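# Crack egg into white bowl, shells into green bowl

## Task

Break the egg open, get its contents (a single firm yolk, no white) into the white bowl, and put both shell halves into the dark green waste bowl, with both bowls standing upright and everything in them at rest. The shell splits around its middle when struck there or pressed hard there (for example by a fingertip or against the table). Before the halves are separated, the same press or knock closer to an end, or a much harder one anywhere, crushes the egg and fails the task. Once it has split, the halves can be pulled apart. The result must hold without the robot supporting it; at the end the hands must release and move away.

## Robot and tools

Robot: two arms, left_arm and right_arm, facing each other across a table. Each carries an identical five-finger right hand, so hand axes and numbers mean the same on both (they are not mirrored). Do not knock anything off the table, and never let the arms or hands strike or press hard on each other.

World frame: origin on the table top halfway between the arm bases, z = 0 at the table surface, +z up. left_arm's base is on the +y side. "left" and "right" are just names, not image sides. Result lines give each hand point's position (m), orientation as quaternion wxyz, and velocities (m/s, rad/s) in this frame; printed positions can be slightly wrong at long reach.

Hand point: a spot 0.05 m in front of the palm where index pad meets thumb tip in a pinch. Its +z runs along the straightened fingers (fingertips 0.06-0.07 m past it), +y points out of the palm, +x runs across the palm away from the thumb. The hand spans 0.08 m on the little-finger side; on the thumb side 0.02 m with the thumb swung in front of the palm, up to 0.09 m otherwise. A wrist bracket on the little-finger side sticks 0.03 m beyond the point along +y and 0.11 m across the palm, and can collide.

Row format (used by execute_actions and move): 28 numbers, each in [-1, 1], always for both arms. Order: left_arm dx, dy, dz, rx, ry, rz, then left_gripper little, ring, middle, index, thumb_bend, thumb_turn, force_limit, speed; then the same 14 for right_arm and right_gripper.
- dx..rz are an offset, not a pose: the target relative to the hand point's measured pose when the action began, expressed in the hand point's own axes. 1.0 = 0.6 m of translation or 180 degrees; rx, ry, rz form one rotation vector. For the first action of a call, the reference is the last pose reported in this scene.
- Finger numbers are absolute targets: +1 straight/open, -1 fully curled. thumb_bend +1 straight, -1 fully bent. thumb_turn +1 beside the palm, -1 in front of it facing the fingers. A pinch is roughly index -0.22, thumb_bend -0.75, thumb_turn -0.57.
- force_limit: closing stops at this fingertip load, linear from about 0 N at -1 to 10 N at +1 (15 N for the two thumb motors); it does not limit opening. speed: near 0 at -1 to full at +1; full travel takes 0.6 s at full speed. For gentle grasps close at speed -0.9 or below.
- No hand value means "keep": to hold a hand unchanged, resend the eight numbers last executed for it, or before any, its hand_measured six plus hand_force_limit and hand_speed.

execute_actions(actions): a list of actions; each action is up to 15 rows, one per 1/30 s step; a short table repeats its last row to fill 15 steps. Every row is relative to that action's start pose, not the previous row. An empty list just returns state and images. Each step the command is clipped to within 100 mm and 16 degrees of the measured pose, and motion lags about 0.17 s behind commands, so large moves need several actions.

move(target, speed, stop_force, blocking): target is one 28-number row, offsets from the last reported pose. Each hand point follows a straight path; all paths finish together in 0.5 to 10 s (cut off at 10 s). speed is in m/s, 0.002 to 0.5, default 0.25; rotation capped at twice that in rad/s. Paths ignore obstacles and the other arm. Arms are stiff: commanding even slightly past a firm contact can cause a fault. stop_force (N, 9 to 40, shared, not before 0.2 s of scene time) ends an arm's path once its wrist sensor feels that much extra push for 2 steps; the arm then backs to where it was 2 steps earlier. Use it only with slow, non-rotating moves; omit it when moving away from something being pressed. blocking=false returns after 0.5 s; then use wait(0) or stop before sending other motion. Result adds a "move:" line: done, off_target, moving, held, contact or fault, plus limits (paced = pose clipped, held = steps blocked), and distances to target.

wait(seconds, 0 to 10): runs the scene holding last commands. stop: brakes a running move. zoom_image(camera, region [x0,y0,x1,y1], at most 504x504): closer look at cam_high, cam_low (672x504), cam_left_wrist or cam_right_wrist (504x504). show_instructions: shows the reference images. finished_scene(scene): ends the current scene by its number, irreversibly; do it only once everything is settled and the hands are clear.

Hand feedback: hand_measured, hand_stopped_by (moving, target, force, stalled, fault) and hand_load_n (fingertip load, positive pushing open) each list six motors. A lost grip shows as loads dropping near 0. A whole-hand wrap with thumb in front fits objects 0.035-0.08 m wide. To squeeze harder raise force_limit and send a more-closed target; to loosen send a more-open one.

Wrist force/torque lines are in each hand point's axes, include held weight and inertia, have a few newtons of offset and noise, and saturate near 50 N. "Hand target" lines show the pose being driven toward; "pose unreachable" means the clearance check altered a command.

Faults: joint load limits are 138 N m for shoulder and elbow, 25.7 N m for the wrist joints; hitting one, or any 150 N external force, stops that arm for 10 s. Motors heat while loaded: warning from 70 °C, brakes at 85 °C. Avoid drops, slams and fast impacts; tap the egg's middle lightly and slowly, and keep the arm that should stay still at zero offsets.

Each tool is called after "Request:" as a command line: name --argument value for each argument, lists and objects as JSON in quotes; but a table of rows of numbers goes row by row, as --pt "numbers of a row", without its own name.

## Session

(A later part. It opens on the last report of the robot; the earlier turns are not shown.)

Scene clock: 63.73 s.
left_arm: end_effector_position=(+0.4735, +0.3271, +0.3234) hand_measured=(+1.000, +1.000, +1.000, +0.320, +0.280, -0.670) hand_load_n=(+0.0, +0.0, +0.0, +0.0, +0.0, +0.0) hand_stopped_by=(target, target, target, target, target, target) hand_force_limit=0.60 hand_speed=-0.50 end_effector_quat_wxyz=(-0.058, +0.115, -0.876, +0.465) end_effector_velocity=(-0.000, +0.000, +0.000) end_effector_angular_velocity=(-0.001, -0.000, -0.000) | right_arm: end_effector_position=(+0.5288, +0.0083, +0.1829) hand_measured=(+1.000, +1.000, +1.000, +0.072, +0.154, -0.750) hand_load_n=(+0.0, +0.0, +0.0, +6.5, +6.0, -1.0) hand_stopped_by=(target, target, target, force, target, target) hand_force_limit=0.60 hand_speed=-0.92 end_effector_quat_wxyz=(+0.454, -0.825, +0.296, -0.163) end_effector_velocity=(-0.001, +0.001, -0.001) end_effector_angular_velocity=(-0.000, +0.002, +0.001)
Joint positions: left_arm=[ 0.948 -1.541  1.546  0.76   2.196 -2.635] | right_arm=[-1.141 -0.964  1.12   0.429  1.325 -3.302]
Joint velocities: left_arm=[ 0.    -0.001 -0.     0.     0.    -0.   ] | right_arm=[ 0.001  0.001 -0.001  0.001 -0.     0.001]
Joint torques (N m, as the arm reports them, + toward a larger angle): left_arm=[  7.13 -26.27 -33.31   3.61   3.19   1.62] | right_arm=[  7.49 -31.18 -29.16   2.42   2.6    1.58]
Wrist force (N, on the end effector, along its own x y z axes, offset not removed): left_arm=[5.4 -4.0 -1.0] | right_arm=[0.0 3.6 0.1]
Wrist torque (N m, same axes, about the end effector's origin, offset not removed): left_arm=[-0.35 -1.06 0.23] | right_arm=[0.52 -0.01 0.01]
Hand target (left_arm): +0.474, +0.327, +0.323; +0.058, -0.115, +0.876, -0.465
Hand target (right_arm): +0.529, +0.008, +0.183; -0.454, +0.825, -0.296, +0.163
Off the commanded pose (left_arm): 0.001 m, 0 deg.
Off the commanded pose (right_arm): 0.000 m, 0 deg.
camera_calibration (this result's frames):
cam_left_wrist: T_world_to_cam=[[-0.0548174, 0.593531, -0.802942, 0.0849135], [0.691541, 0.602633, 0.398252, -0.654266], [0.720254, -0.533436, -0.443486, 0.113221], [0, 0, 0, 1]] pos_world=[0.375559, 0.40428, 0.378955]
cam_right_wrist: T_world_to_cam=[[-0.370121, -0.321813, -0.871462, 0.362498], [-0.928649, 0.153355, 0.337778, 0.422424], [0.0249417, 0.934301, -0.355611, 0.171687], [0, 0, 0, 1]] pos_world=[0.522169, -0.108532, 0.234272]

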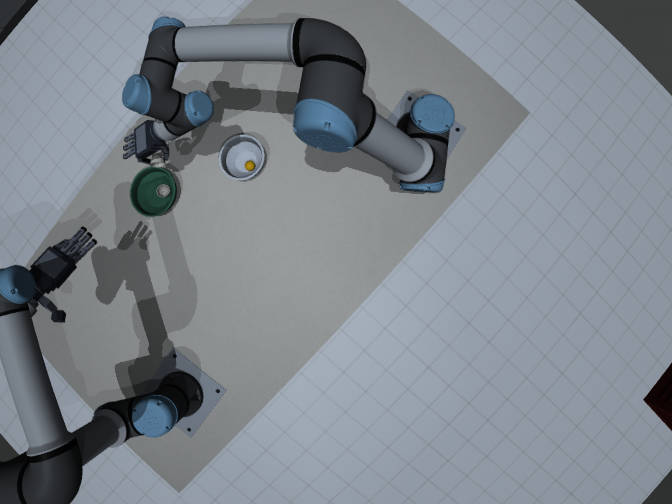

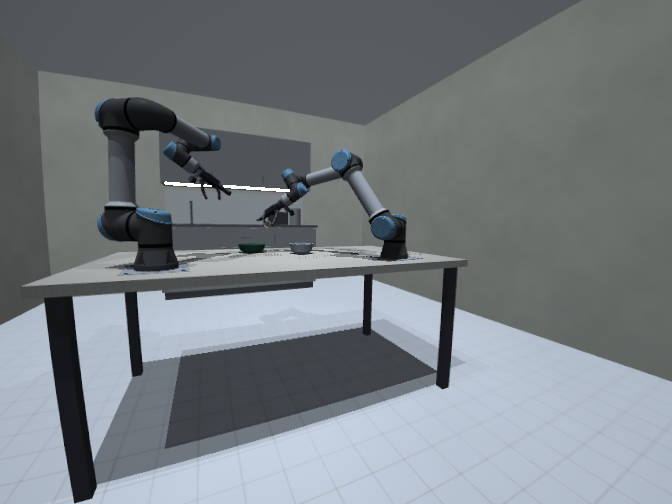

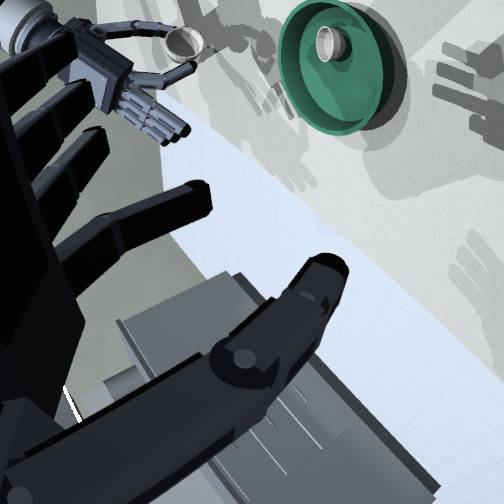

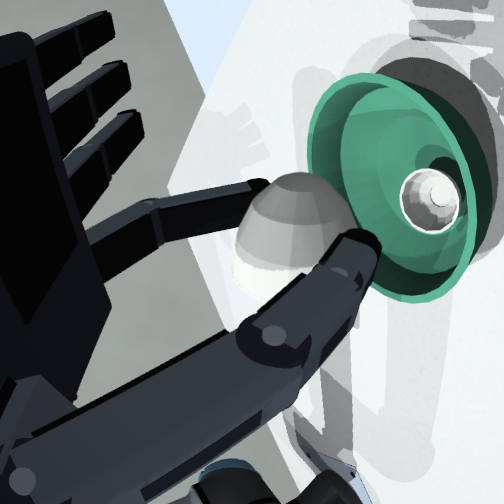

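Request:
move --target '[0,0,0,0,0,0,1,1,1,0.32,0.28,-0.67,0.6,-0.5,-0.083,0.013,0.176,0,0,0,1,1,1,-0.3,0.15,-0.75,0.6,-0.92]' --speed 0.15

Scene clock: 65.30 s.
left_arm: end_effector_position=(+0.4735, +0.3271, +0.3234) hand_measured=(+1.000, +1.000, +1.000, +0.320, +0.280, -0.670) hand_load_n=(+0.0, +0.0, +0.0, +0.0, +0.0, +0.0) hand_stopped_by=(target, target, target, target, target, target) hand_force_limit=0.60 hand_speed=-0.50 end_effector_quat_wxyz=(-0.058, +0.115, -0.876, +0.465) end_effector_velocity=(+0.001, +0.000, +0.001) end_effector_angular_velocity=(-0.001, -0.001, +0.001) | right_arm: end_effector_position=(+0.5443, +0.1053, +0.1199) hand_measured=(+1.000, +1.000, +1.000, +0.072, +0.154, -0.750) hand_load_n=(+0.0, +0.0, +0.0, +6.5, +6.0, -1.0) hand_stopped_by=(target, target, target, force, target, target) hand_force_limit=0.60 hand_speed=-0.92 end_effector_quat_wxyz=(+0.454, -0.825, +0.296, -0.163) end_effector_velocity=(-0.000, +0.003, -0.002) end_effector_angular_velocity=(-0.003, +0.003, +0.002)
Joint positions: left_arm=[ 0.948 -1.541  1.545  0.76   2.196 -2.635] | right_arm=[-1.031 -0.701  0.823  0.449  1.417 -3.24 ]
Joint velocities: left_arm=[ 0.001  0.    -0.002 -0.     0.    -0.001] | right_arm=[ 0.003  0.011 -0.015  0.008  0.001  0.   ]
Joint torques (N m, as the arm reports them, + toward a larger angle): left_arm=[ -1.95 -24.94 -27.6   -0.94   0.76  -0.66] | right_arm=[  5.91 -39.3  -29.61   2.37   2.78   1.35]
Wrist force (N, on the end effector, along its own x y z axes, offset not removed): left_arm=[2.2 -0.9 -0.1] | right_arm=[-1.9 2.1 3.3]
Wrist torque (N m, same axes, about the end effector's origin, offset not removed): left_arm=[0.09 -0.49 0.28] | right_arm=[0.13 0.22 -0.09]
Hand target (left_arm): +0.474, +0.327, +0.323; +0.058, -0.115, +0.876, -0.465
Hand target (right_arm): +0.544, +0.106, +0.120; -0.454, +0.825, -0.296, +0.163
Off the commanded pose (left_arm): 0.000 m, 0 deg.
Off the commanded pose (right_arm): 0.000 m, 0 deg.
move: done
camera_calibration (this result's frames):
cam_left_wrist: T_world_to_cam=[[-0.0548172, 0.593534, -0.80294, 0.0849115], [0.691546, 0.602628, 0.398251, -0.654276], [0.72025, -0.533439, -0.44349, 0.113238], [0, 0, 0, 1]] pos_world=[0.375557, 0.404293, 0.378965]
cam_right_wrist: T_world_to_cam=[[-0.370177, -0.321456, -0.87157, 0.344498], [-0.928627, 0.153223, 0.337898, 0.443186], [0.0249251, 0.934446, -0.355232, 0.0582591], [0, 0, 0, 1]] pos_world=[0.537628, -0.0116052, 0.171198]

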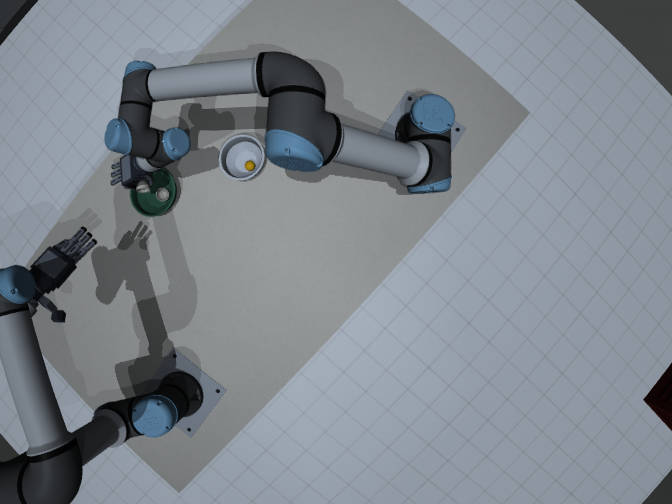

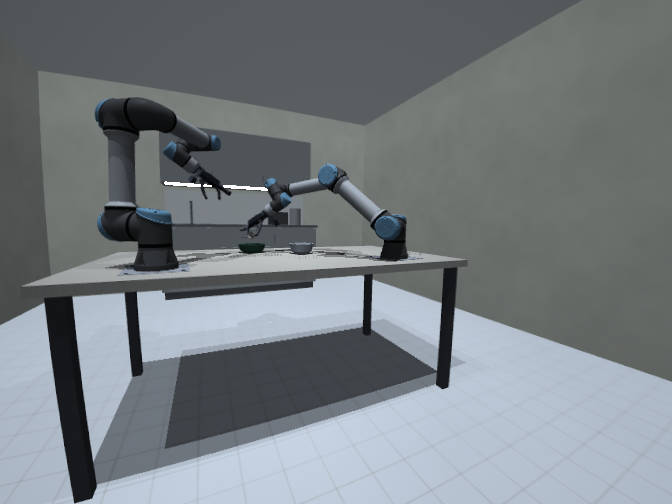

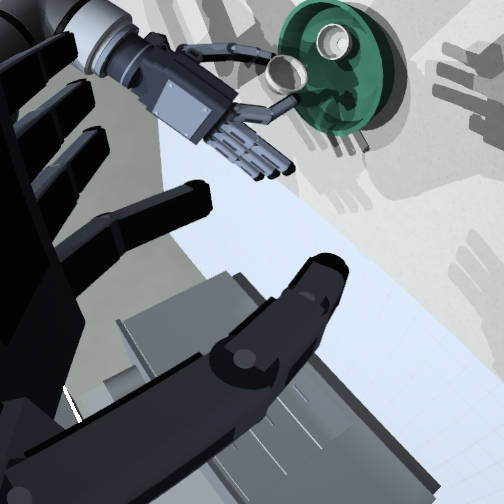

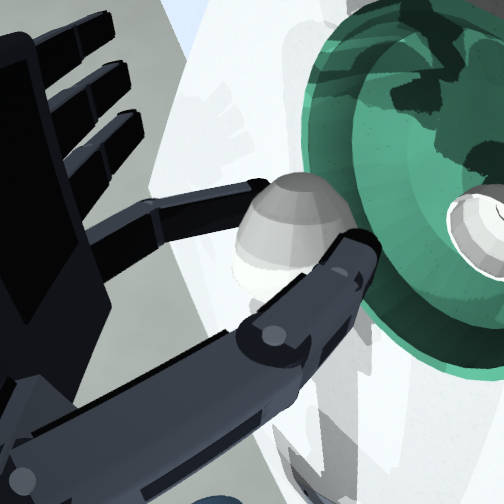

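Request:
move --target '[0,0,0,0,0,0,1,1,1,0.32,0.28,-0.67,0.6,-0.5,-0.012,0.056,0.037,0,0,0,1,1,1,-0.3,0.15,-0.75,0.6,-0.92]' --speed 0.07 --stop_force 15

Scene clock: 66.47 s.
left_arm: end_effector_position=(+0.4735, +0.3271, +0.3234) hand_measured=(+1.000, +1.000, +1.000, +0.320, +0.280, -0.670) hand_load_n=(+0.0, +0.0, +0.0, +0.0, +0.0, +0.0) hand_stopped_by=(target, target, target, target, target, target) hand_force_limit=0.60 hand_speed=-0.50 end_effector_quat_wxyz=(-0.058, +0.115, -0.876, +0.465) end_effector_velocity=(+0.001, +0.000, -0.000) end_effector_angular_velocity=(+0.000, -0.001, +0.001) | right_arm: end_effector_position=(+0.5392, +0.1104, +0.0800) hand_measured=(+1.000, +1.000, +1.000, +0.072, +0.154, -0.750) hand_load_n=(+0.0, +0.0, +0.0, +6.5, +6.0, -1.0) hand_stopped_by=(target, target, target, force, target, target) hand_force_limit=0.60 hand_speed=-0.92 end_effector_quat_wxyz=(+0.454, -0.825, +0.296, -0.163) end_effector_velocity=(-0.000, +0.000, -0.003) end_effector_angular_velocity=(+0.001, +0.001, -0.001)
Joint positions: left_arm=[ 0.948 -1.541  1.545  0.76   2.196 -2.635] | right_arm=[-1.02  -0.677  0.884  0.365  1.426 -3.234]
Joint velocities: left_arm=[ 0.001  0.    -0.    -0.001 -0.001  0.001] | right_arm=[ 0.     0.002  0.004 -0.005  0.     0.002]
Joint torques (N m, as the arm reports them, + toward a larger angle): left_arm=[ -3.66 -25.32 -26.05  -2.06   0.18  -1.17] | right_arm=[  7.7  -39.2  -11.91  -2.02   2.82   1.57]
Wrist force (N, on the end effector, along its own x y z axes, offset not removed): left_arm=[3.6 0.0 0.9] | right_arm=[1.3 1.5 3.3]
Wrist torque (N m, same axes, about the end effector's origin, offset not removed): left_arm=[0.16 -0.79 0.25] | right_arm=[-0.05 -0.40 0.21]
Hand target (left_arm): +0.474, +0.327, +0.323; +0.058, -0.115, +0.876, -0.465
Hand target (right_arm): +0.539, +0.110, +0.080; -0.454, +0.825, -0.296, +0.163
Off the commanded pose (left_arm): 0.000 m, 0 deg.
Off the commanded pose (right_arm): 0.000 m, 0 deg.
move: done
camera_calibration (this result's frames):
cam_left_wrist: T_world_to_cam=[[-0.0548168, 0.593534, -0.80294, 0.0849115], [0.691546, 0.602628, 0.398251, -0.654276], [0.720249, -0.533439, -0.44349, 0.113238], [0, 0, 0, 1]] pos_world=[0.375557, 0.404293, 0.378965]
cam_right_wrist: T_world_to_cam=[[-0.370223, -0.321478, -0.871543, 0.309508], [-0.928609, 0.153222, 0.337946, 0.451183], [0.0248976, 0.934438, -0.355254, 0.0394132], [0, 0, 0, 1]] pos_world=[0.532578, -0.00646033, 0.131276]

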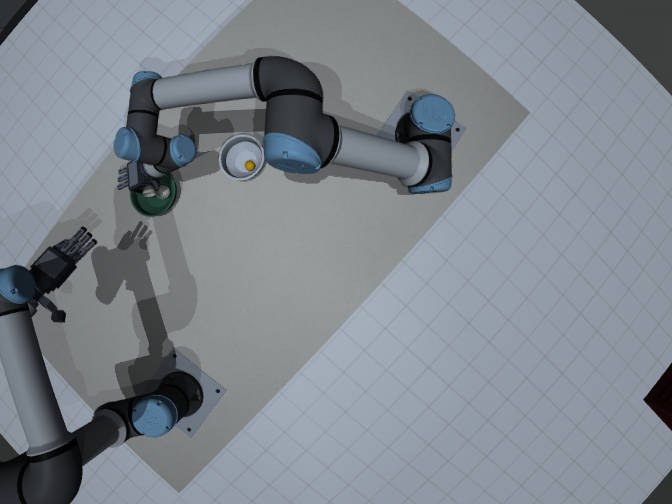

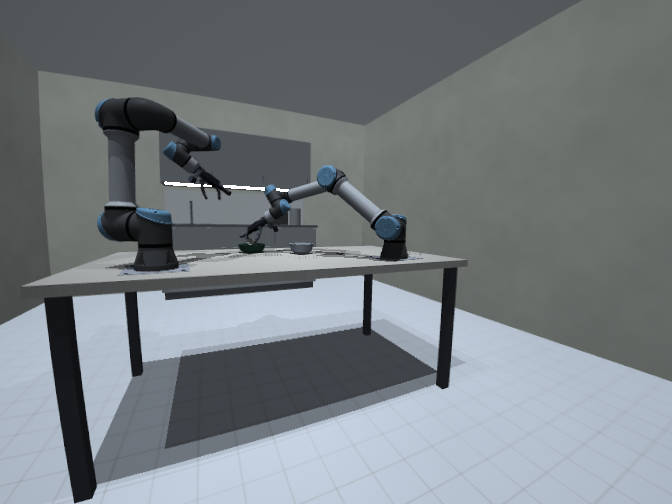

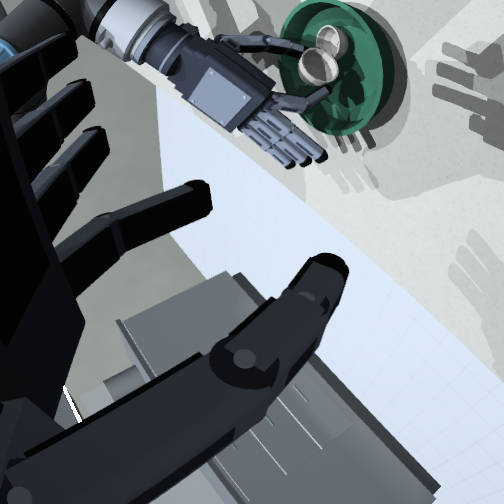

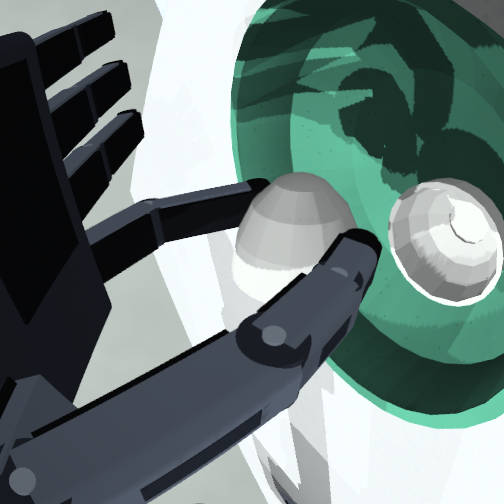

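Request:
move --target '[0,0,0,0,0,0,1,1,1,0.32,0.28,-0.67,0.6,-0.5,0.005,0.008,0.028,0,0,0,1,1,1,-0.3,0.15,-0.75,0.6,-0.92]' --speed 0.05 --stop_force 15

Request:
execute_actions --actions '[[[0,0,0,0,0,0,1,1,1,0.32,0.28,-0.67,0.6,-0.5,0,0,0,0,0,0,1,1,1,0.32,0.28,-0.75,0.6,-0.5]]]'

Request:
move --target '[0,0,0,0,0,0,1,1,1,0.32,0.28,-0.67,0.6,-0.5,0,-0.1,-0.065,0,0,0,1,1,1,0.32,0.28,-0.75,0.6,-0.5]' --speed 0.12

Scene clock: 67.47 s.
left_arm: end_effector_position=(+0.4735, +0.3271, +0.3234) hand_measured=(+1.000, +1.000, +1.000, +0.320, +0.280, -0.670) hand_load_n=(+0.0, +0.0, +0.0, +0.0, +0.0, +0.0) hand_stopped_by=(target, target, target, target, target, target) hand_force_limit=0.60 hand_speed=-0.50 end_effector_quat_wxyz=(-0.058, +0.115, -0.876, +0.465) end_effector_velocity=(-0.000, -0.001, -0.000) end_effector_angular_velocity=(+0.000, +0.001, -0.002) | right_arm: end_effector_position=(+0.5487, +0.1173, +0.0671) hand_measured=(+1.000, +1.000, +1.000, +0.072, +0.154, -0.750) hand_load_n=(+0.0, +0.0, +0.0, +6.5, +6.0, -1.0) hand_stopped_by=(target, target, target, force, target, target) hand_force_limit=0.60 hand_speed=-0.92 end_effector_quat_wxyz=(+0.454, -0.825, +0.296, -0.163) end_effector_velocity=(+0.002, +0.001, -0.002) end_effector_angular_velocity=(-0.000, +0.000, +0.001)
Joint positions: left_arm=[ 0.948 -1.541  1.545  0.76   2.196 -2.635] | right_arm=[-1.021 -0.634  0.836  0.369  1.425 -3.235]
Joint velocities: left_arm=[-0.001  0.     0.     0.001  0.     0.001] | right_arm=[-0.     0.008 -0.01   0.002 -0.001 -0.001]
Joint torques (N m, as the arm reports them, + toward a larger angle): left_arm=[ -3.21 -24.83 -25.62  -2.03   0.12  -1.08] | right_arm=[ -5.99 -40.34 -28.4    2.41  -3.04  -1.66]
Wrist force (N, on the end effector, along its own x y z axes, offset not removed): left_arm=[1.2 3.0 -4.7] | right_arm=[-0.2 1.1 2.0]
Wrist torque (N m, same axes, about the end effector's origin, offset not removed): left_arm=[0.83 -0.06 0.12] | right_arm=[-0.10 0.00 -0.06]
Hand target (left_arm): +0.474, +0.327, +0.323; +0.058, -0.115, +0.876, -0.465
Hand target (right_arm): +0.549, +0.117, +0.067; -0.454, +0.825, -0.296, +0.163
Off the commanded pose (left_arm): 0.000 m, 0 deg.
Off the commanded pose (right_arm): 0.000 m, 0 deg.
move: done
camera_calibration (this result's frames):
cam_left_wrist: T_world_to_cam=[[-0.054817, 0.593534, -0.80294, 0.0849117], [0.691546, 0.602628, 0.398251, -0.654276], [0.720249, -0.533439, -0.44349, 0.113238], [0, 0, 0, 1]] pos_world=[0.375557, 0.404293, 0.378965]
cam_right_wrist: T_world_to_cam=[[-0.370185, -0.321441, -0.871573, 0.304034], [-0.928624, 0.153204, 0.337914, 0.463287], [0.0249085, 0.934454, -0.355212, 0.0281571], [0, 0, 0, 1]] pos_world=[0.542067, 0.000440253, 0.118438]

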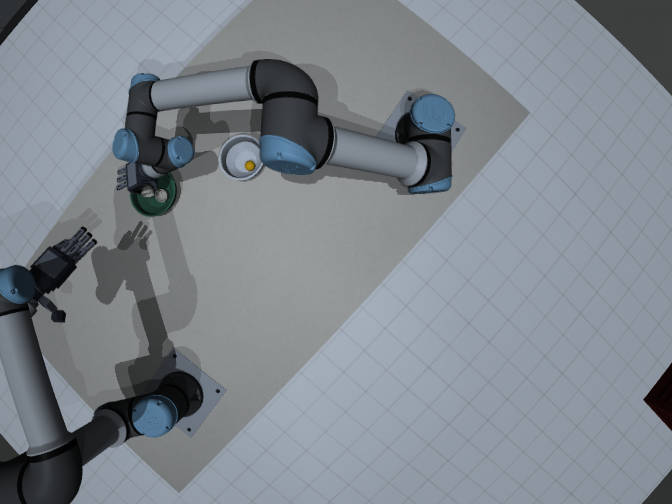

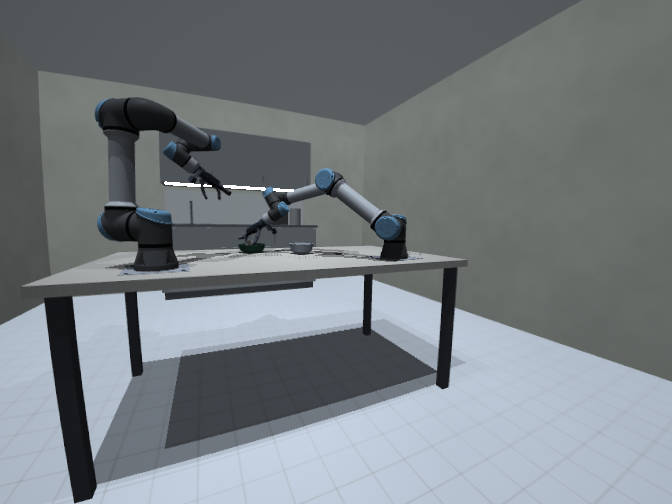

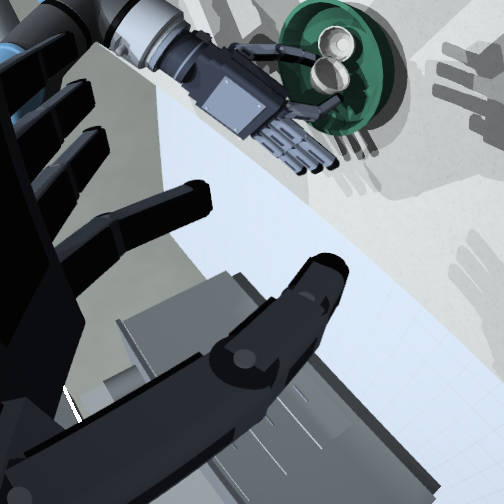

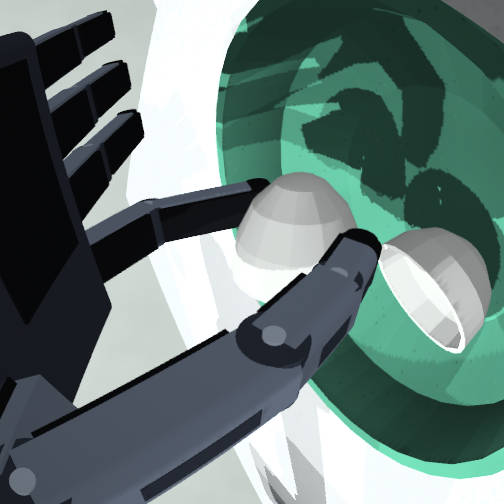

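Scene clock: 67.97 s.
left_arm: end_effector_position=(+0.4735, +0.3271, +0.3234) hand_measured=(+1.000, +1.000, +1.000, +0.320, +0.280, -0.670) hand_load_n=(+0.0, +0.0, +0.0, +0.0, +0.0, +0.0) hand_stopped_by=(target, target, target, target, target, target) hand_force_limit=0.60 hand_speed=-0.50 end_effector_quat_wxyz=(-0.058, +0.115, -0.876, +0.465) end_effector_velocity=(-0.000, +0.000, +0.000) end_effector_angular_velocity=(+0.001, +0.000, -0.001) | right_arm: end_effector_position=(+0.5487, +0.1173, +0.0671) hand_measured=(+1.000, +1.000, +1.000, +0.320, +0.280, -0.750) hand_load_n=(+0.0, +0.0, +0.0, +0.0, +0.0, +0.0) hand_stopped_by=(target, target, target, target, target, target) hand_force_limit=0.60 hand_speed=-0.50 end_effector_quat_wxyz=(+0.454, -0.825, +0.296, -0.163) end_effector_velocity=(+0.000, -0.000, -0.000) end_effector_angular_velocity=(+0.000, -0.001, -0.001)
Joint positions: left_arm=[ 0.948 -1.541  1.545  0.76   2.196 -2.635] | right_arm=[-1.021 -0.634  0.836  0.369  1.425 -3.235]
Joint velocities: left_arm=[-0.001 -0.     0.     0.001 -0.     0.   ] | right_arm=[-0.    -0.     0.001 -0.001  0.001  0.   ]
Joint torques (N m, as the arm reports them, + toward a larger angle): left_arm=[ -3.01 -25.36 -26.61  -2.1    0.26  -1.23] | right_arm=[ -5.17 -62.09 -10.61   0.59  -2.91  -1.61]
Wrist force (N, on the end effector, along its own x y z axes, offset not removed): left_arm=[2.0 6.0 -0.8] | right_arm=[0.2 -0.2 -1.4]
Wrist torque (N m, same axes, about the end effector's origin, offset not removed): left_arm=[0.96 -0.33 0.30] | right_arm=[0.04 -0.06 -0.08]
Hand target (left_arm): +0.474, +0.327, +0.323; +0.058, -0.115, +0.876, -0.465
Hand target (right_arm): +0.549, +0.117, +0.067; -0.454, +0.825, -0.296, +0.163
Off the commanded pose (left_arm): 0.000 m, 0 deg.
Off the commanded pose (right_arm): 0.000 m, 0 deg.
camera_calibration (this result's frames):
cam_left_wrist: T_world_to_cam=[[-0.054817, 0.593534, -0.80294, 0.0849116], [0.691546, 0.602628, 0.398251, -0.654276], [0.720249, -0.533439, -0.44349, 0.113238], [0, 0, 0, 1]] pos_world=[0.375557, 0.404293, 0.378965]
cam_right_wrist: T_world_to_cam=[[-0.370265, -0.321512, -0.871512, 0.304018], [-0.928593, 0.153232, 0.337987, 0.463277], [0.0248771, 0.934425, -0.35529, 0.0281745], [0, 0, 0, 1]] pos_world=[0.542063, 0.000429424, 0.118384]

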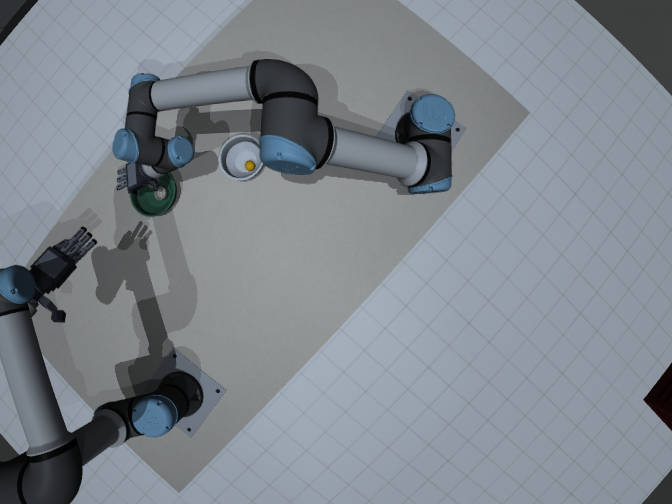

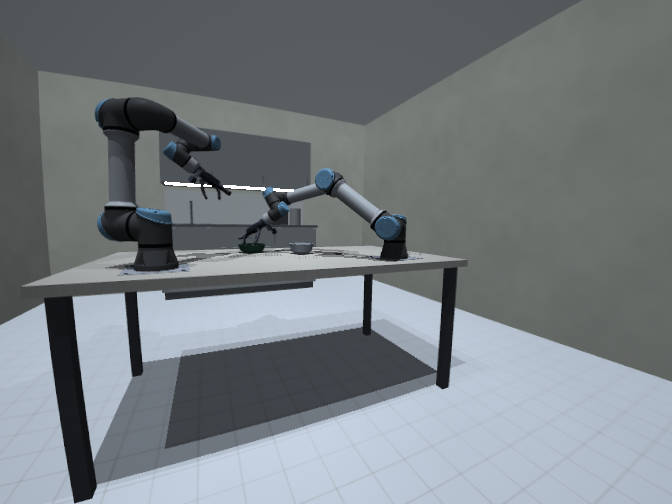

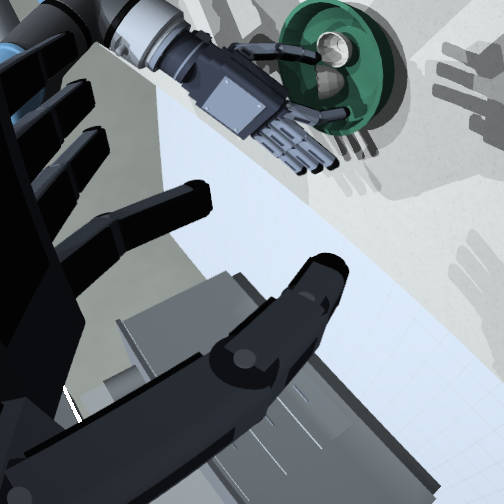

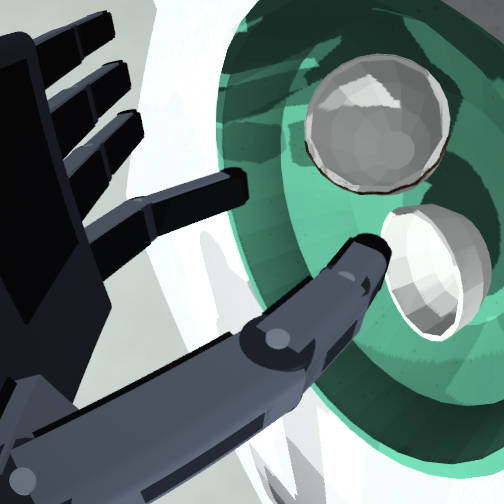

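Scene clock: 69.10 s.
left_arm: end_effector_position=(+0.4735, +0.3271, +0.3234) hand_measured=(+1.000, +1.000, +1.000, +0.320, +0.280, -0.670) hand_load_n=(+0.0, +0.0, +0.0, +0.0, +0.0, +0.0) hand_stopped_by=(target, target, target, target, target, target) hand_force_limit=0.60 hand_speed=-0.50 end_effector_quat_wxyz=(-0.058, +0.115, -0.876, +0.465) end_effector_velocity=(+0.000, +0.000, -0.000) end_effector_angular_velocity=(-0.000, +0.001, +0.001) | right_arm: end_effector_position=(+0.5482, +0.1167, +0.1385) hand_measured=(+1.000, +1.000, +1.000, +0.320, +0.280, -0.750) hand_load_n=(+0.0, +0.0, +0.0, +0.0, +0.0, +0.0) hand_stopped_by=(target, target, target, target, target, target) hand_force_limit=0.60 hand_speed=-0.50 end_effector_quat_wxyz=(+0.454, -0.825, +0.296, -0.163) end_effector_velocity=(+0.000, -0.001, +0.002) end_effector_angular_velocity=(-0.003, +0.001, -0.000)
Joint positions: left_arm=[ 0.948 -1.541  1.545  0.76   2.196 -2.635] | right_arm=[-1.022 -0.667  0.714  0.524  1.425 -3.235]
Joint velocities: left_arm=[ 0.001  0.001 -0.     0.     0.    -0.001] | right_arm=[-0.001  0.    -0.007  0.01   0.    -0.002]
Joint torques (N m, as the arm reports them, + toward a larger angle): left_arm=[ -3.38 -24.8  -26.05  -2.11   0.22  -1.21] | right_arm=[ -5.94 -45.74 -29.63   2.16  -2.92  -1.79]
Wrist force (N, on the end effector, along its own x y z axes, offset not removed): left_arm=[6.6 4.5 -2.6] | right_arm=[0.3 1.5 0.9]
Wrist torque (N m, same axes, about the end effector's origin, offset not removed): left_arm=[1.08 -0.94 0.66] | right_arm=[0.05 -0.27 -0.02]
Hand target (left_arm): +0.474, +0.327, +0.323; +0.058, -0.115, +0.876, -0.465
Hand target (right_arm): +0.548, +0.117, +0.139; -0.454, +0.825, -0.296, +0.163
Off the commanded pose (left_arm): 0.000 m, 0 deg.
Off the commanded pose (right_arm): 0.000 m, 0 deg.
move: done
camera_calibration (this result's frames):
cam_left_wrist: T_world_to_cam=[[-0.054817, 0.593534, -0.80294, 0.0849115], [0.691546, 0.602628, 0.398251, -0.654276], [0.72025, -0.533439, -0.44349, 0.113238], [0, 0, 0, 1]] pos_world=[0.375557, 0.404293, 0.378965]
cam_right_wrist: T_world_to_cam=[[-0.370104, -0.321321, -0.871651, 0.365746], [-0.928655, 0.153179, 0.337841, 0.438856], [0.0249635, 0.934499, -0.355088, 0.0540827], [0, 0, 0, 1]] pos_world=[0.541559, -0.000242143, 0.189743]

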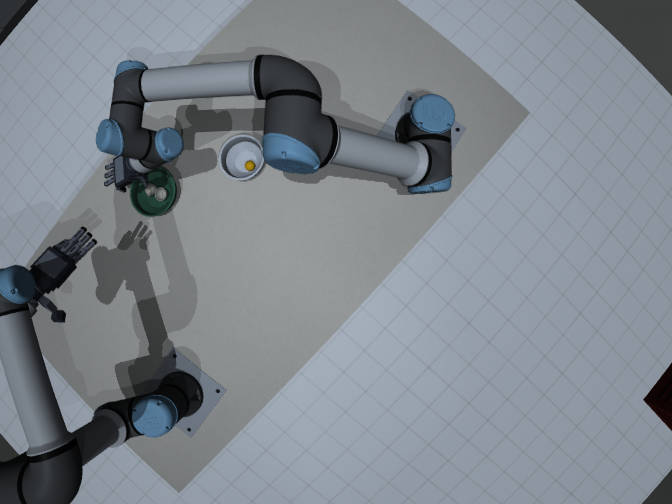

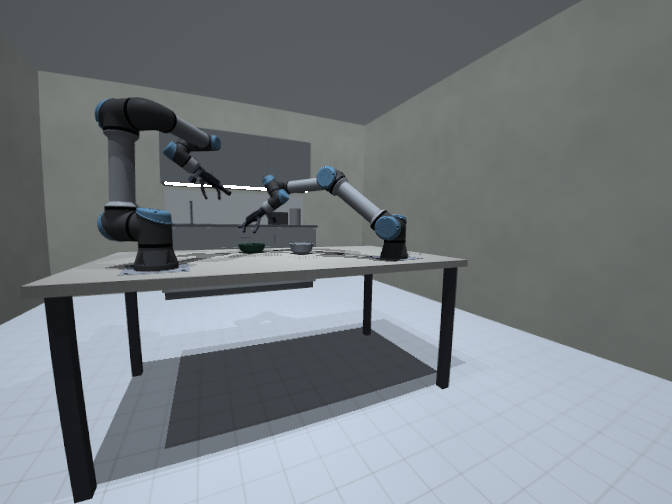

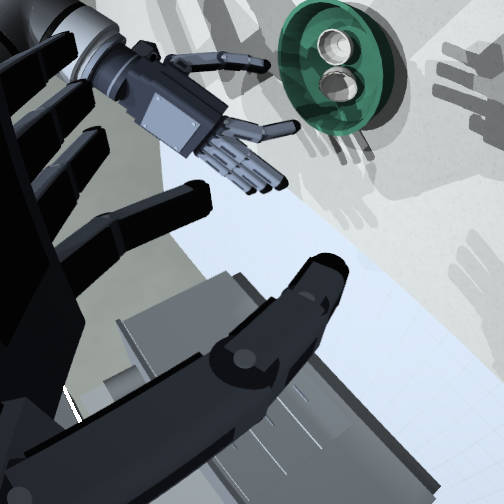

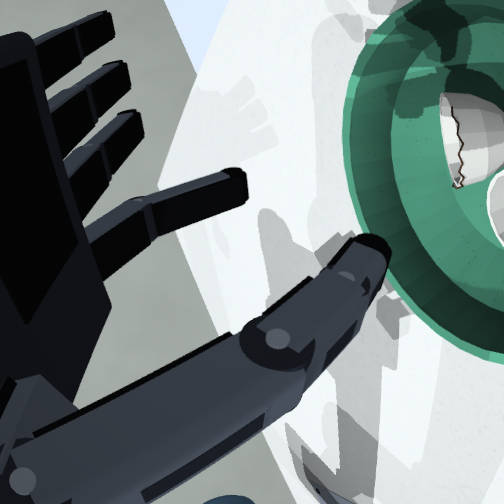

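Request:
move --target '[0,0,0,0,0,0,1,1,1,0.32,0.28,-0.67,0.6,-0.5,0,0,-0.45,0,0,0,1,1,1,0.32,0.28,-0.75,0.6,-0.5]' --speed 0.3

Request:
wait --seconds 10

Request:
wait --seconds 3

Scene clock: 70.83 s.
left_arm: end_effector_position=(+0.4735, +0.3271, +0.3234) hand_measured=(+1.000, +1.000, +1.000, +0.320, +0.280, -0.670) hand_load_n=(+0.0, +0.0, +0.0, +0.0, +0.0, +0.0) hand_stopped_by=(target, target, target, target, target, target) hand_force_limit=0.60 hand_speed=-0.50 end_effector_quat_wxyz=(-0.058, +0.115, -0.876, +0.465) end_effector_velocity=(-0.001, +0.000, -0.001) end_effector_angular_velocity=(+0.000, +0.005, +0.001) | right_arm: end_effector_position=(+0.4034, -0.0590, +0.2831) hand_measured=(+1.000, +1.000, +1.000, +0.320, +0.280, -0.750) hand_load_n=(+0.0, +0.0, +0.0, +0.0, +0.0, +0.0) hand_stopped_by=(target, target, target, target, target, target) hand_force_limit=0.60 hand_speed=-0.50 end_effector_quat_wxyz=(+0.454, -0.825, +0.296, -0.163) end_effector_velocity=(-0.002, -0.001, +0.002) end_effector_angular_velocity=(+0.001, -0.001, +0.001)
Joint positions: left_arm=[ 0.948 -1.541  1.545  0.76   2.196 -2.635] | right_arm=[-1.11  -1.332  1.394  0.518  1.351 -3.284]
Joint velocities: left_arm=[ 0.     0.001  0.     0.002  0.001 -0.002] | right_arm=[-0.001 -0.006  0.004  0.001 -0.002 -0.001]
Joint torques (N m, as the arm reports them, + toward a larger angle): left_arm=[ -3.29 -24.86 -26.25  -2.04   0.18  -1.07] | right_arm=[ -6.31 -39.64  -9.81   2.56  -2.95  -1.81]
Wrist force (N, on the end effector, along its own x y z axes, offset not removed): left_arm=[3.3 1.1 0.3] | right_arm=[0.6 0.8 0.6]
Wrist torque (N m, same axes, about the end effector's origin, offset not removed): left_arm=[0.41 -0.54 0.35] | right_arm=[0.08 0.07 -0.08]
Hand target (left_arm): +0.474, +0.327, +0.323; +0.058, -0.115, +0.876, -0.465
Hand target (right_arm): +0.403, -0.059, +0.283; -0.454, +0.825, -0.296, +0.163
Off the commanded pose (left_arm): 0.000 m, 0 deg.
Off the commanded pose (right_arm): 0.001 m, 0 deg.
move: done
camera_calibration (this result's frames):
cam_left_wrist: T_world_to_cam=[[-0.0548169, 0.593534, -0.80294, 0.0849117], [0.691546, 0.602628, 0.398251, -0.654276], [0.72025, -0.533439, -0.44349, 0.113238], [0, 0, 0, 1]] pos_world=[0.375557, 0.404293, 0.378965]
cam_right_wrist: T_world_to_cam=[[-0.370009, -0.321529, -0.871615, 0.381696], [-0.928691, 0.153278, 0.337696, 0.282498], [0.0250205, 0.934412, -0.355315, 0.273197], [0, 0, 0, 1]] pos_world=[0.396748, -0.175853, 0.334364]

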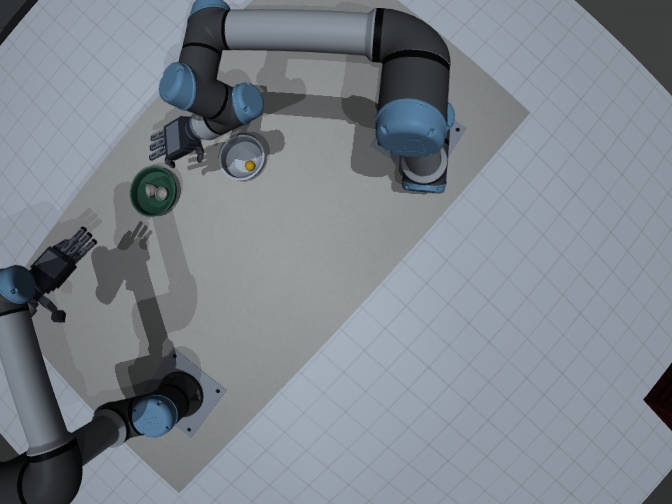

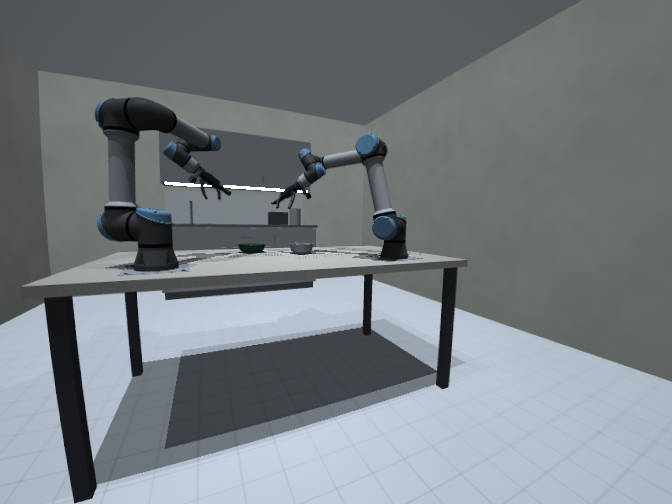

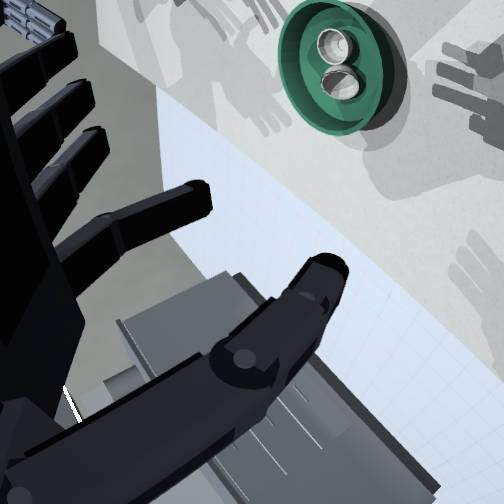

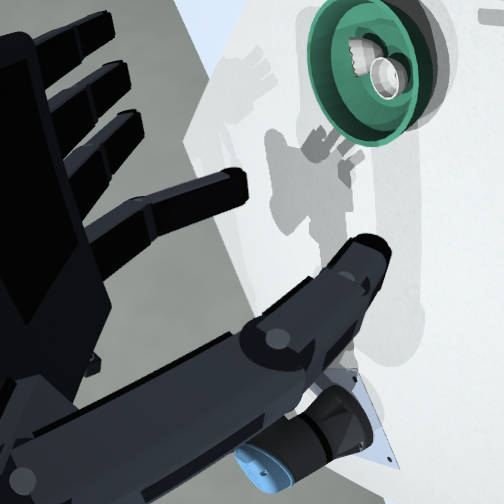

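Scene clock: 80.83 s.
left_arm: end_effector_position=(+0.4735, +0.3271, +0.3234) hand_measured=(+1.000, +1.000, +1.000, +0.320, +0.280, -0.670) hand_load_n=(+0.0, +0.0, +0.0, +0.0, +0.0, +0.0) hand_stopped_by=(target, target, target, target, target, target) hand_force_limit=0.60 hand_speed=-0.50 end_effector_quat_wxyz=(-0.058, +0.115, -0.876, +0.465) end_effector_velocity=(-0.000, -0.000, -0.000) end_effector_angular_velocity=(-0.000, +0.000, -0.001) | right_arm: end_effector_position=(+0.4032, -0.0592, +0.2832) hand_measured=(+1.000, +1.000, +1.000, +0.320, +0.280, -0.750) hand_load_n=(+0.0, +0.0, +0.0, +0.0, +0.0, +0.0) hand_stopped_by=(target, target, target, target, target, target) hand_force_limit=0.60 hand_speed=-0.50 end_effector_quat_wxyz=(+0.454, -0.825, +0.296, -0.163) end_effector_velocity=(+0.001, -0.001, -0.000) end_effector_angular_velocity=(-0.000, +0.000, -0.002)
Joint positions: left_arm=[ 0.948 -1.541  1.545  0.76   2.196 -2.635] | right_arm=[-1.11  -1.332  1.394  0.518  1.351 -3.284]
Joint velocities: left_arm=[-0.001 -0.001  0.001 -0.001  0.    -0.   ] | right_arm=[-0.001  0.     0.     0.     0.     0.   ]
Joint torques (N m, as the arm reports them, + toward a larger angle): left_arm=[ -2.97 -24.15 -25.72  -2.07   0.02  -1.19] | right_arm=[ -5.78 -39.24 -11.27   2.3   -2.94  -1.77]
Wrist force (N, on the end effector, along its own x y z axes, offset not removed): left_arm=[1.4 0.3 -3.6] | right_arm=[2.1 2.5 1.2]
Wrist torque (N m, same axes, about the end effector's origin, offset not removed): left_arm=[0.23 -0.23 0.21] | right_arm=[0.40 -0.36 0.23]
Hand target (left_arm): +0.474, +0.327, +0.323; +0.058, -0.115, +0.876, -0.465
Hand target (right_arm): +0.403, -0.059, +0.283; -0.454, +0.825, -0.296, +0.163
Off the commanded pose (left_arm): 0.000 m, 0 deg.
Off the commanded pose (right_arm): 0.000 m, 0 deg.
wait: 10.00 s; at rest by 0.17 s
camera_calibration (this result's frames):
cam_left_wrist: T_world_to_cam=[[-0.0548169, 0.593534, -0.80294, 0.0849117], [0.691546, 0.602628, 0.398251, -0.654276], [0.72025, -0.533439, -0.44349, 0.113238], [0, 0, 0, 1]] pos_world=[0.375557, 0.404293, 0.378965]
cam_right_wrist: T_world_to_cam=[[-0.369956, -0.32146, -0.871663, 0.381719], [-0.928712, 0.153239, 0.337656, 0.282352], [0.02503, 0.934442, -0.355235, 0.273443], [0, 0, 0, 1]] pos_world=[0.396598, -0.176076, 0.334529]

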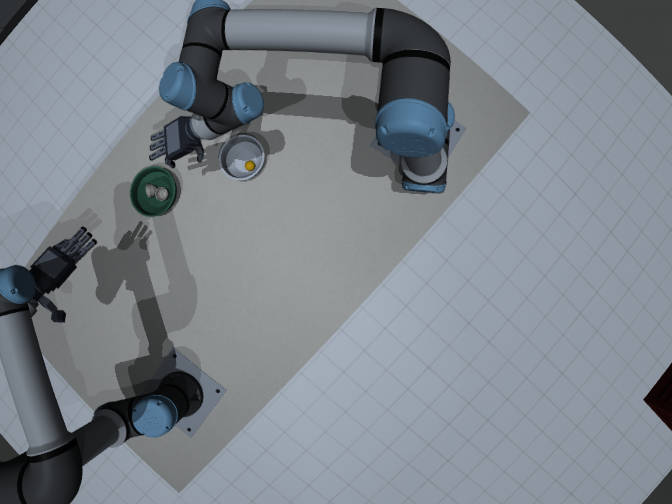

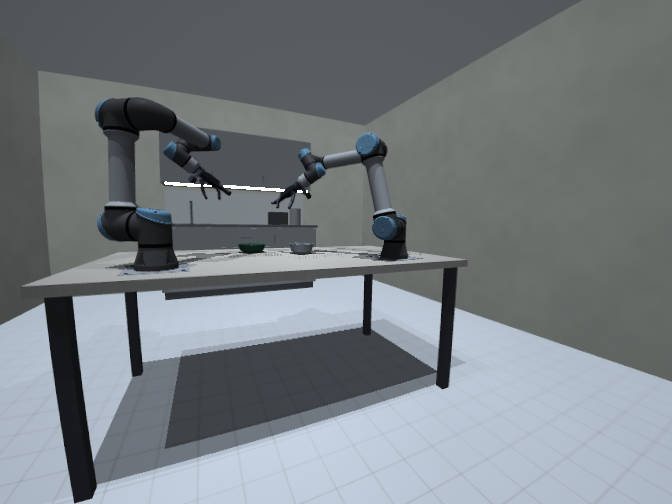

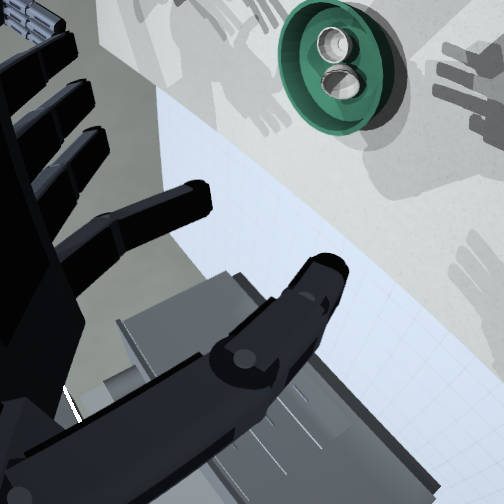

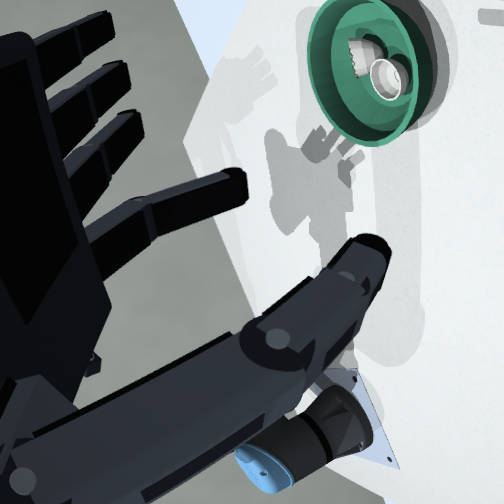

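Scene clock: 83.83 s.
left_arm: end_effector_position=(+0.4735, +0.3271, +0.3234) hand_measured=(+1.000, +1.000, +1.000, +0.320, +0.280, -0.670) hand_load_n=(+0.0, +0.0, +0.0, +0.0, +0.0, +0.0) hand_stopped_by=(target, target, target, target, target, target) hand_force_limit=0.60 hand_speed=-0.50 end_effector_quat_wxyz=(-0.058, +0.115, -0.876, +0.465) end_effector_velocity=(+0.000, -0.001, +0.001) end_effector_angular_velocity=(-0.001, -0.002, -0.001) | right_arm: end_effector_position=(+0.4032, -0.0592, +0.2832) hand_measured=(+1.000, +1.000, +1.000, +0.320, +0.280, -0.750) hand_load_n=(+0.0, +0.0, +0.0, +0.0, +0.0, +0.0) hand_stopped_by=(target, target, target, target, target, target) hand_force_limit=0.60 hand_speed=-0.50 end_effector_quat_wxyz=(+0.454, -0.825, +0.296, -0.163) end_effector_velocity=(-0.000, -0.000, -0.000) end_effector_angular_velocity=(-0.001, +0.000, -0.000)
Joint positions: left_arm=[ 0.948 -1.541  1.545  0.76   2.196 -2.635] | right_arm=[-1.11  -1.332  1.394  0.518  1.351 -3.284]
Joint velocities: left_arm=[-0.001  0.    -0.002 -0.     0.     0.   ] | right_arm=[ 0.     0.    -0.     0.001  0.001 -0.   ]
Joint torques (N m, as the arm reports them, + toward a larger angle): left_arm=[ -3.26 -24.07 -26.05  -2.07   0.04  -1.27] | right_arm=[ -5.77 -38.75 -10.96   2.32  -2.94  -1.67]
Wrist force (N, on the end effector, along its own x y z axes, offset not removed): left_arm=[0.6 4.2 -4.6] | right_arm=[-0.2 -1.2 1.3]
Wrist torque (N m, same axes, about the end effector's origin, offset not removed): left_arm=[1.17 -0.05 -0.04] | right_arm=[-0.18 0.09 -0.08]
Hand target (left_arm): +0.474, +0.327, +0.323; +0.058, -0.115, +0.876, -0.465
Hand target (right_arm): +0.403, -0.059, +0.283; -0.454, +0.825, -0.296, +0.163
Off the commanded pose (left_arm): 0.000 m, 0 deg.
Off the commanded pose (right_arm): 0.000 m, 0 deg.
wait: 3.00 s; at rest by 0.17 s
camera_calibration (this result's frames):
cam_left_wrist: T_world_to_cam=[[-0.054817, 0.593534, -0.80294, 0.0849116], [0.691546, 0.602628, 0.398251, -0.654276], [0.72025, -0.533439, -0.44349, 0.113238], [0, 0, 0, 1]] pos_world=[0.375557, 0.404293, 0.378965]
cam_right_wrist: T_world_to_cam=[[-0.369956, -0.32146, -0.871663, 0.381719], [-0.928712, 0.153239, 0.337656, 0.282352], [0.02503, 0.934442, -0.355235, 0.273443], [0, 0, 0, 1]] pos_world=[0.396598, -0.176076, 0.334529]

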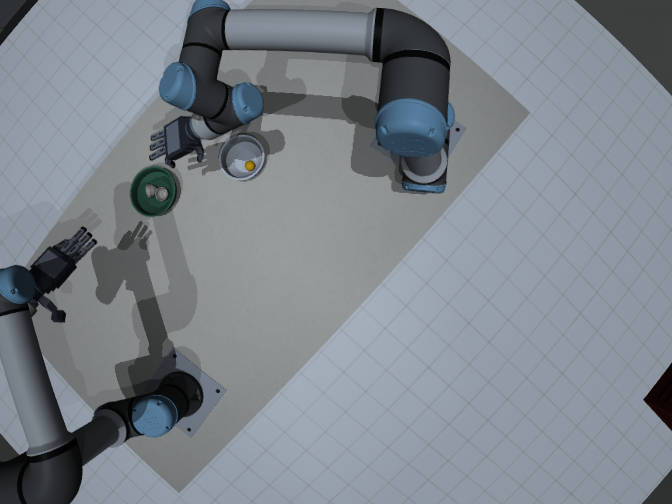

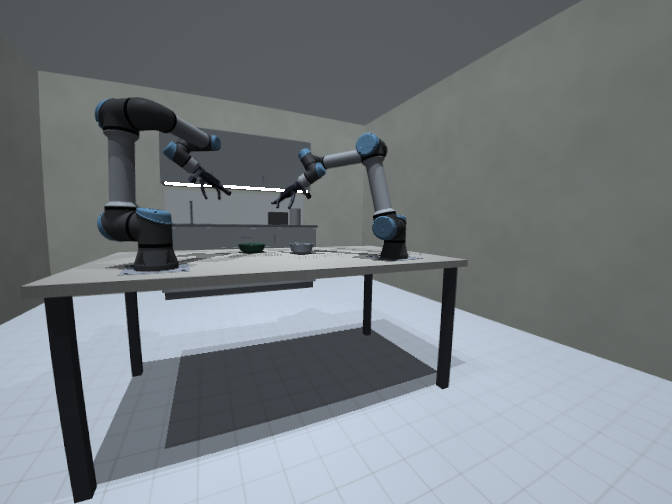

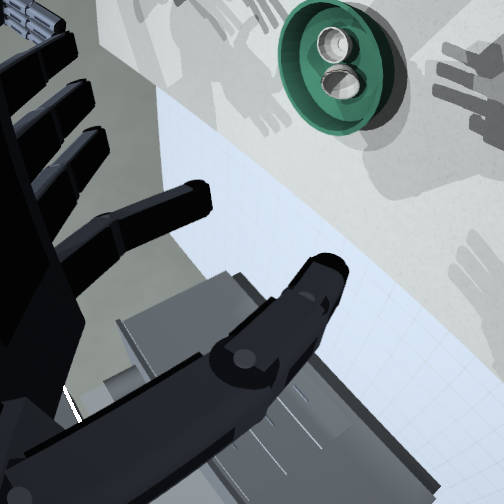

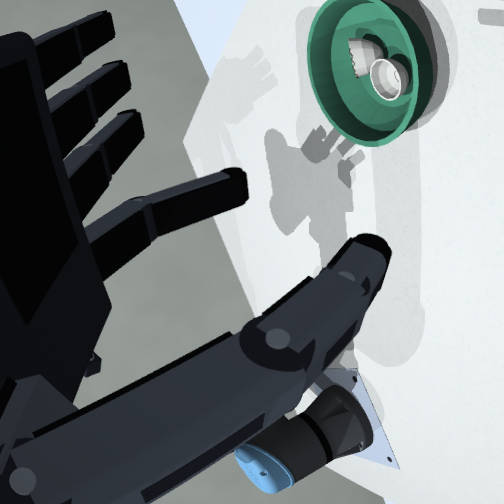

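Request:
finished_scene --scene 2

The scene is finished: the task was done.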